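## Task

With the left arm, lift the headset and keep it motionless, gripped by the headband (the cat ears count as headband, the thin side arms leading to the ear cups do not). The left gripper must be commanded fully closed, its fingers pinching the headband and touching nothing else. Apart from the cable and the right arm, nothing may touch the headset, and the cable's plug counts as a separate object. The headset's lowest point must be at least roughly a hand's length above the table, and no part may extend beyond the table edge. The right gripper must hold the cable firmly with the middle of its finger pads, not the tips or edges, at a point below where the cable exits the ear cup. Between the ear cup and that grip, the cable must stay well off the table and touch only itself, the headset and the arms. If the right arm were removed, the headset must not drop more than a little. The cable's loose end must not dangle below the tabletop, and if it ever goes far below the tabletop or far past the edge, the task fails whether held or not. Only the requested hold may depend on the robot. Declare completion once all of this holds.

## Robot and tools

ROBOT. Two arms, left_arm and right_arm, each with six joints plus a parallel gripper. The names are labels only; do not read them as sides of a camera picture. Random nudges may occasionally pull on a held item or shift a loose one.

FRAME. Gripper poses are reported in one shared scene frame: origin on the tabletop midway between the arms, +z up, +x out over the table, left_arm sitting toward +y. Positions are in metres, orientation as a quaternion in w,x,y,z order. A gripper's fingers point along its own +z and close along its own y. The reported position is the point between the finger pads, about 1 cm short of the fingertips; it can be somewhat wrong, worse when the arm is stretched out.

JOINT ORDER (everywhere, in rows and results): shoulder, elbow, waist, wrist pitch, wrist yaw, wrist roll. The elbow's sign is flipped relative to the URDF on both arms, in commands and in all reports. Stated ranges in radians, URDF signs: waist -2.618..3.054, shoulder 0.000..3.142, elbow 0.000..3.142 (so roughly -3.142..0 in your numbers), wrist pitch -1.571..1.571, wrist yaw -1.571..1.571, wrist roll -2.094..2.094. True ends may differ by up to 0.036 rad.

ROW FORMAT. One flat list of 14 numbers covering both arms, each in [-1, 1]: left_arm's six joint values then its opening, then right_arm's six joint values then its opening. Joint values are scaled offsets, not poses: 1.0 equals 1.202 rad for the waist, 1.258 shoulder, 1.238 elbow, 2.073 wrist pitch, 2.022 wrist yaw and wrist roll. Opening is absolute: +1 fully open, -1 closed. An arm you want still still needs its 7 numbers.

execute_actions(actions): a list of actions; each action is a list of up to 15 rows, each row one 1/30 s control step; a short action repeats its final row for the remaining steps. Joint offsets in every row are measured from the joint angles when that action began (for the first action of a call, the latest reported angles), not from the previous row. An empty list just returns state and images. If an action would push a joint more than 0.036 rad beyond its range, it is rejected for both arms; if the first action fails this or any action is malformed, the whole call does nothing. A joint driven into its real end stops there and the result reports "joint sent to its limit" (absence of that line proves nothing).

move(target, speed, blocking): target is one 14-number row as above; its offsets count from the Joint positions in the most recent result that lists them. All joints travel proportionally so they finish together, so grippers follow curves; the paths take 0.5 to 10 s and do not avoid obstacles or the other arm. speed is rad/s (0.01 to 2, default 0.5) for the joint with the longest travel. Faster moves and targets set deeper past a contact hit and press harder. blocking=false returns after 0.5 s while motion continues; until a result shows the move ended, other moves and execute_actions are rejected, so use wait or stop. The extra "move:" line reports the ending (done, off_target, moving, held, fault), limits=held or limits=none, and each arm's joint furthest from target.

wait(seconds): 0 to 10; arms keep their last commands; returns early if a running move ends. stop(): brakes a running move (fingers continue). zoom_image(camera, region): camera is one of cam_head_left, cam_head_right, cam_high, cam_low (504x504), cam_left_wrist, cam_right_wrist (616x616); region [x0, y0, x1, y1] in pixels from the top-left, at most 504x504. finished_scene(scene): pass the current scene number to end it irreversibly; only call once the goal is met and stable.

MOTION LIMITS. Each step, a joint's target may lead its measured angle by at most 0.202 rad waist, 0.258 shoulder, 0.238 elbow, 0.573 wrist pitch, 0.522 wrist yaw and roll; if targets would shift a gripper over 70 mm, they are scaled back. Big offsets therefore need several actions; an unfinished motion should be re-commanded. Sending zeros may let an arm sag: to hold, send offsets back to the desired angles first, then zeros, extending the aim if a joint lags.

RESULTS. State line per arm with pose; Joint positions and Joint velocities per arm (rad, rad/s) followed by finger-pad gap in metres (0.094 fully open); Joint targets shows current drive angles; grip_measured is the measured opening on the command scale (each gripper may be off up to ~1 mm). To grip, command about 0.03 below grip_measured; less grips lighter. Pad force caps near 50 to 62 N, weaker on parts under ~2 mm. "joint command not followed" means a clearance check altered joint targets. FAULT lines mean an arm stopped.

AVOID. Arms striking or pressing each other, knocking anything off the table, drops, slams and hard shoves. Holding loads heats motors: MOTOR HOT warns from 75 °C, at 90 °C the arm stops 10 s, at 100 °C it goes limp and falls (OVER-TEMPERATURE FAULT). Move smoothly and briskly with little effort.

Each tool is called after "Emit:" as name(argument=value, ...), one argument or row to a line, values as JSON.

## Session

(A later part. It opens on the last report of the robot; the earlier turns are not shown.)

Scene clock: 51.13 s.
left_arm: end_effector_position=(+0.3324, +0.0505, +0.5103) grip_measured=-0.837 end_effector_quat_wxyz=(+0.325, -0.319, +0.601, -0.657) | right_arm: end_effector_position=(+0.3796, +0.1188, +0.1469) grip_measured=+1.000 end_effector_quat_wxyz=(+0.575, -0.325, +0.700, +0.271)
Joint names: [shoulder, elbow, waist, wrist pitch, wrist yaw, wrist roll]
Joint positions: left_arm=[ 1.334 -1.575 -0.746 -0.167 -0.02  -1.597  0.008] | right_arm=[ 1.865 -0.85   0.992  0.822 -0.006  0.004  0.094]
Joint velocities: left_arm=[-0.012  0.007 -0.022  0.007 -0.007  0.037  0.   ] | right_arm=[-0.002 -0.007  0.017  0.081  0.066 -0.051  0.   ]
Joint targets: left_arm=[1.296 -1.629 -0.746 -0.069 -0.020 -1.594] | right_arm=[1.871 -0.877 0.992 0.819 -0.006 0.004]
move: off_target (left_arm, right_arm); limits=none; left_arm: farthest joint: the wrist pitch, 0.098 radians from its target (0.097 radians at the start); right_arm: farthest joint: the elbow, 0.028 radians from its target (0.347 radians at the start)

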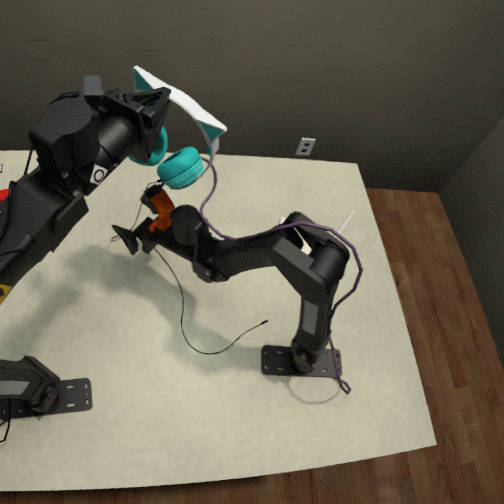

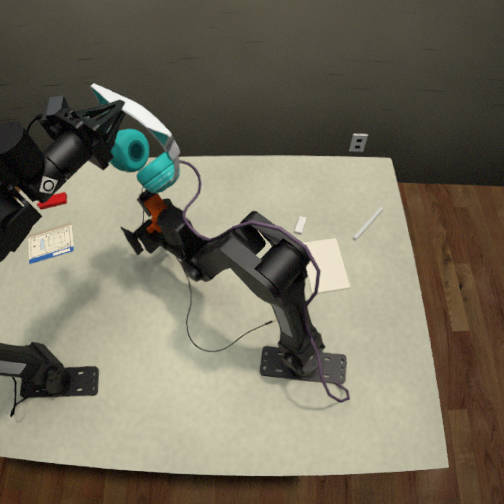

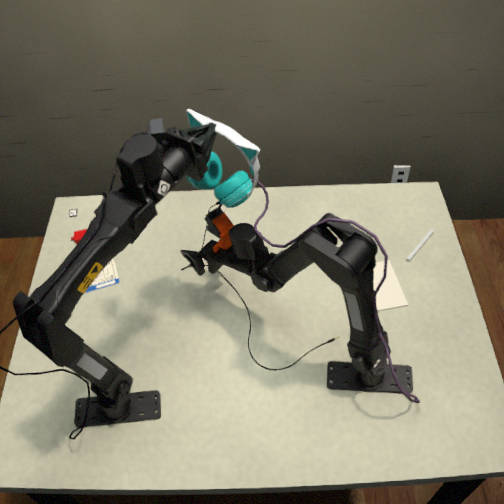

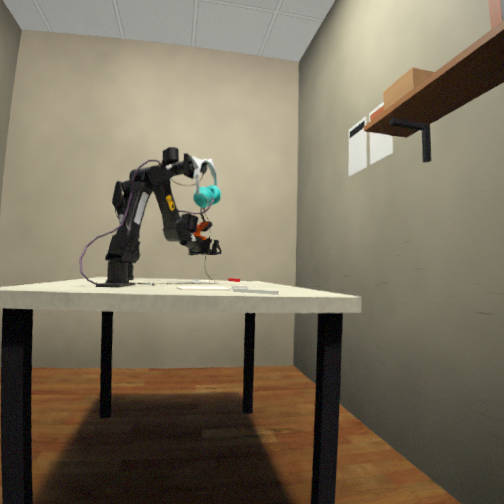

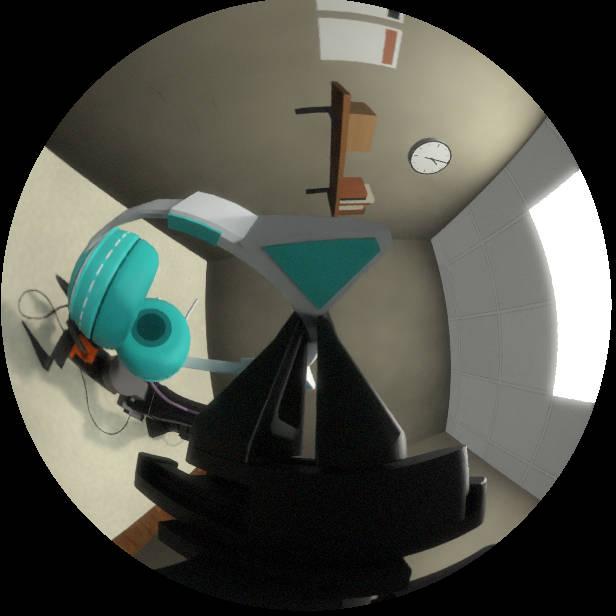

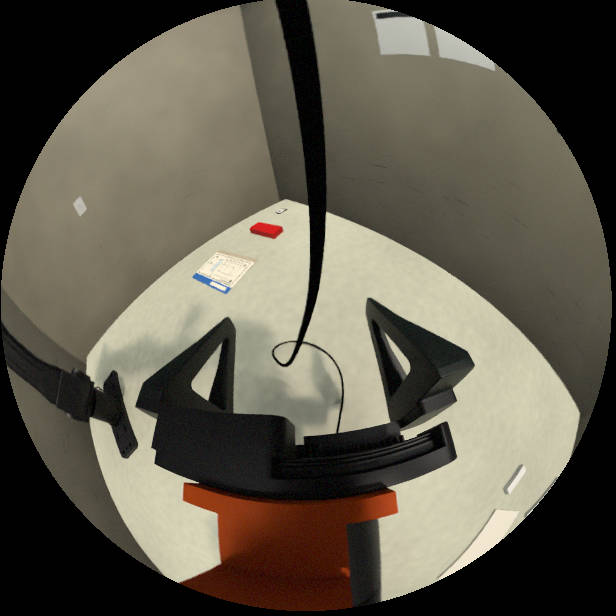

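Emit:
move(
  target=[-0.03,-0.04,0,0.047,0,0,-1,0,-0.02,0,0,0,0,-1],
)

Scene clock: 53.70 s.
left_arm: end_effector_position=(+0.3327, +0.0504, +0.5060) grip_measured=-0.837 end_effector_quat_wxyz=(+0.322, -0.323, +0.606, -0.652) | right_arm: end_effector_position=(+0.3796, +0.1188, +0.1474) grip_measured=-0.983 end_effector_quat_wxyz=(+0.576, -0.325, +0.700, +0.271)
Joint names: [shoulder, elbow, waist, wrist pitch, wrist yaw, wrist roll]
Joint positions: left_arm=[ 1.334 -1.575 -0.746 -0.185 -0.02  -1.6    0.008] | right_arm=[ 1.865 -0.85   0.992  0.824 -0.006  0.004  0.001]
Joint velocities: left_arm=[-0.012  0.017  0.007 -0.11   0.051  0.037  0.001] | right_arm=[-0.022  0.007 -0.007 -0.007  0.022 -0.037 -0.001]
Joint targets: left_arm=[1.296 -1.624 -0.746 -0.070 -0.020 -1.598] | right_arm=[1.865 -0.875 0.992 0.822 -0.006 0.004]
move: off_target (left_arm, right_arm); limits=none; left_arm: farthest joint: the wrist pitch, 0.115 radians from its target (0.097 radians at the start); right_arm: farthest joint: the elbow, 0.025 radians from its target (0.025 radians at the start)

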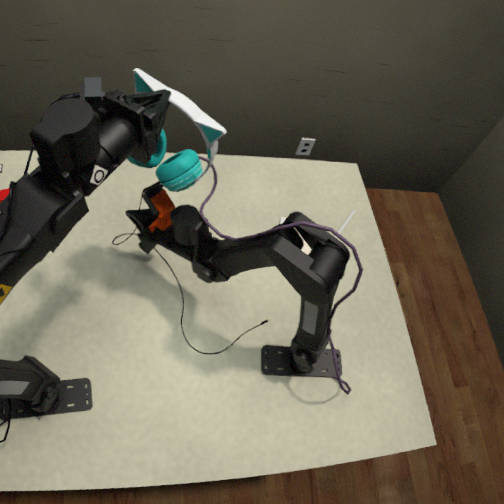

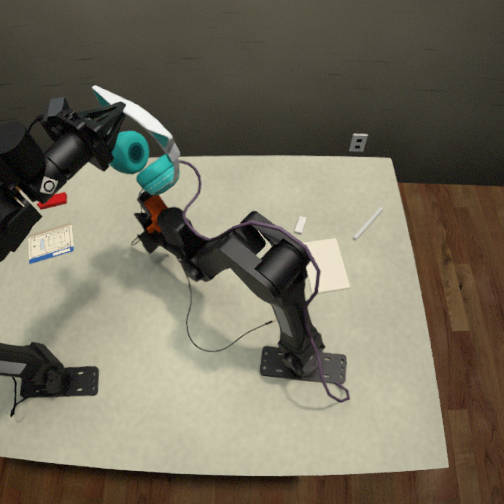

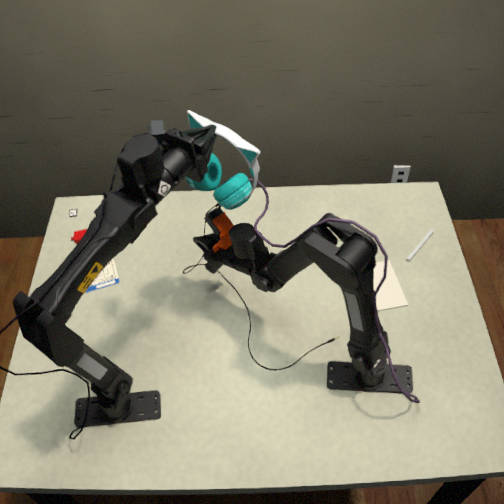

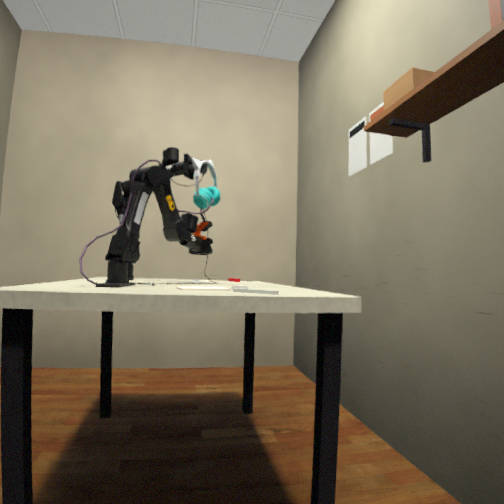

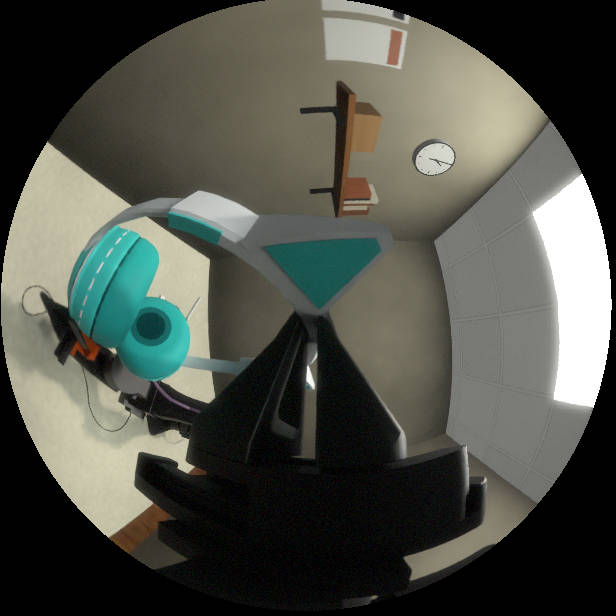

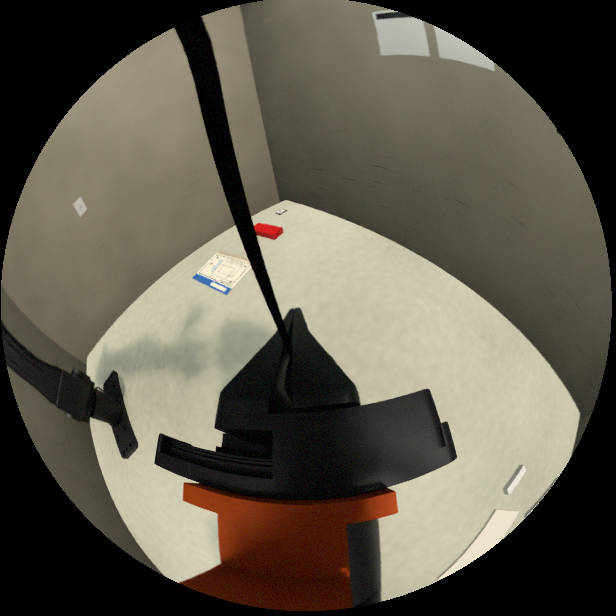

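Emit:
finished_scene(
  scene=2,
)

The scene is finished: the task was done.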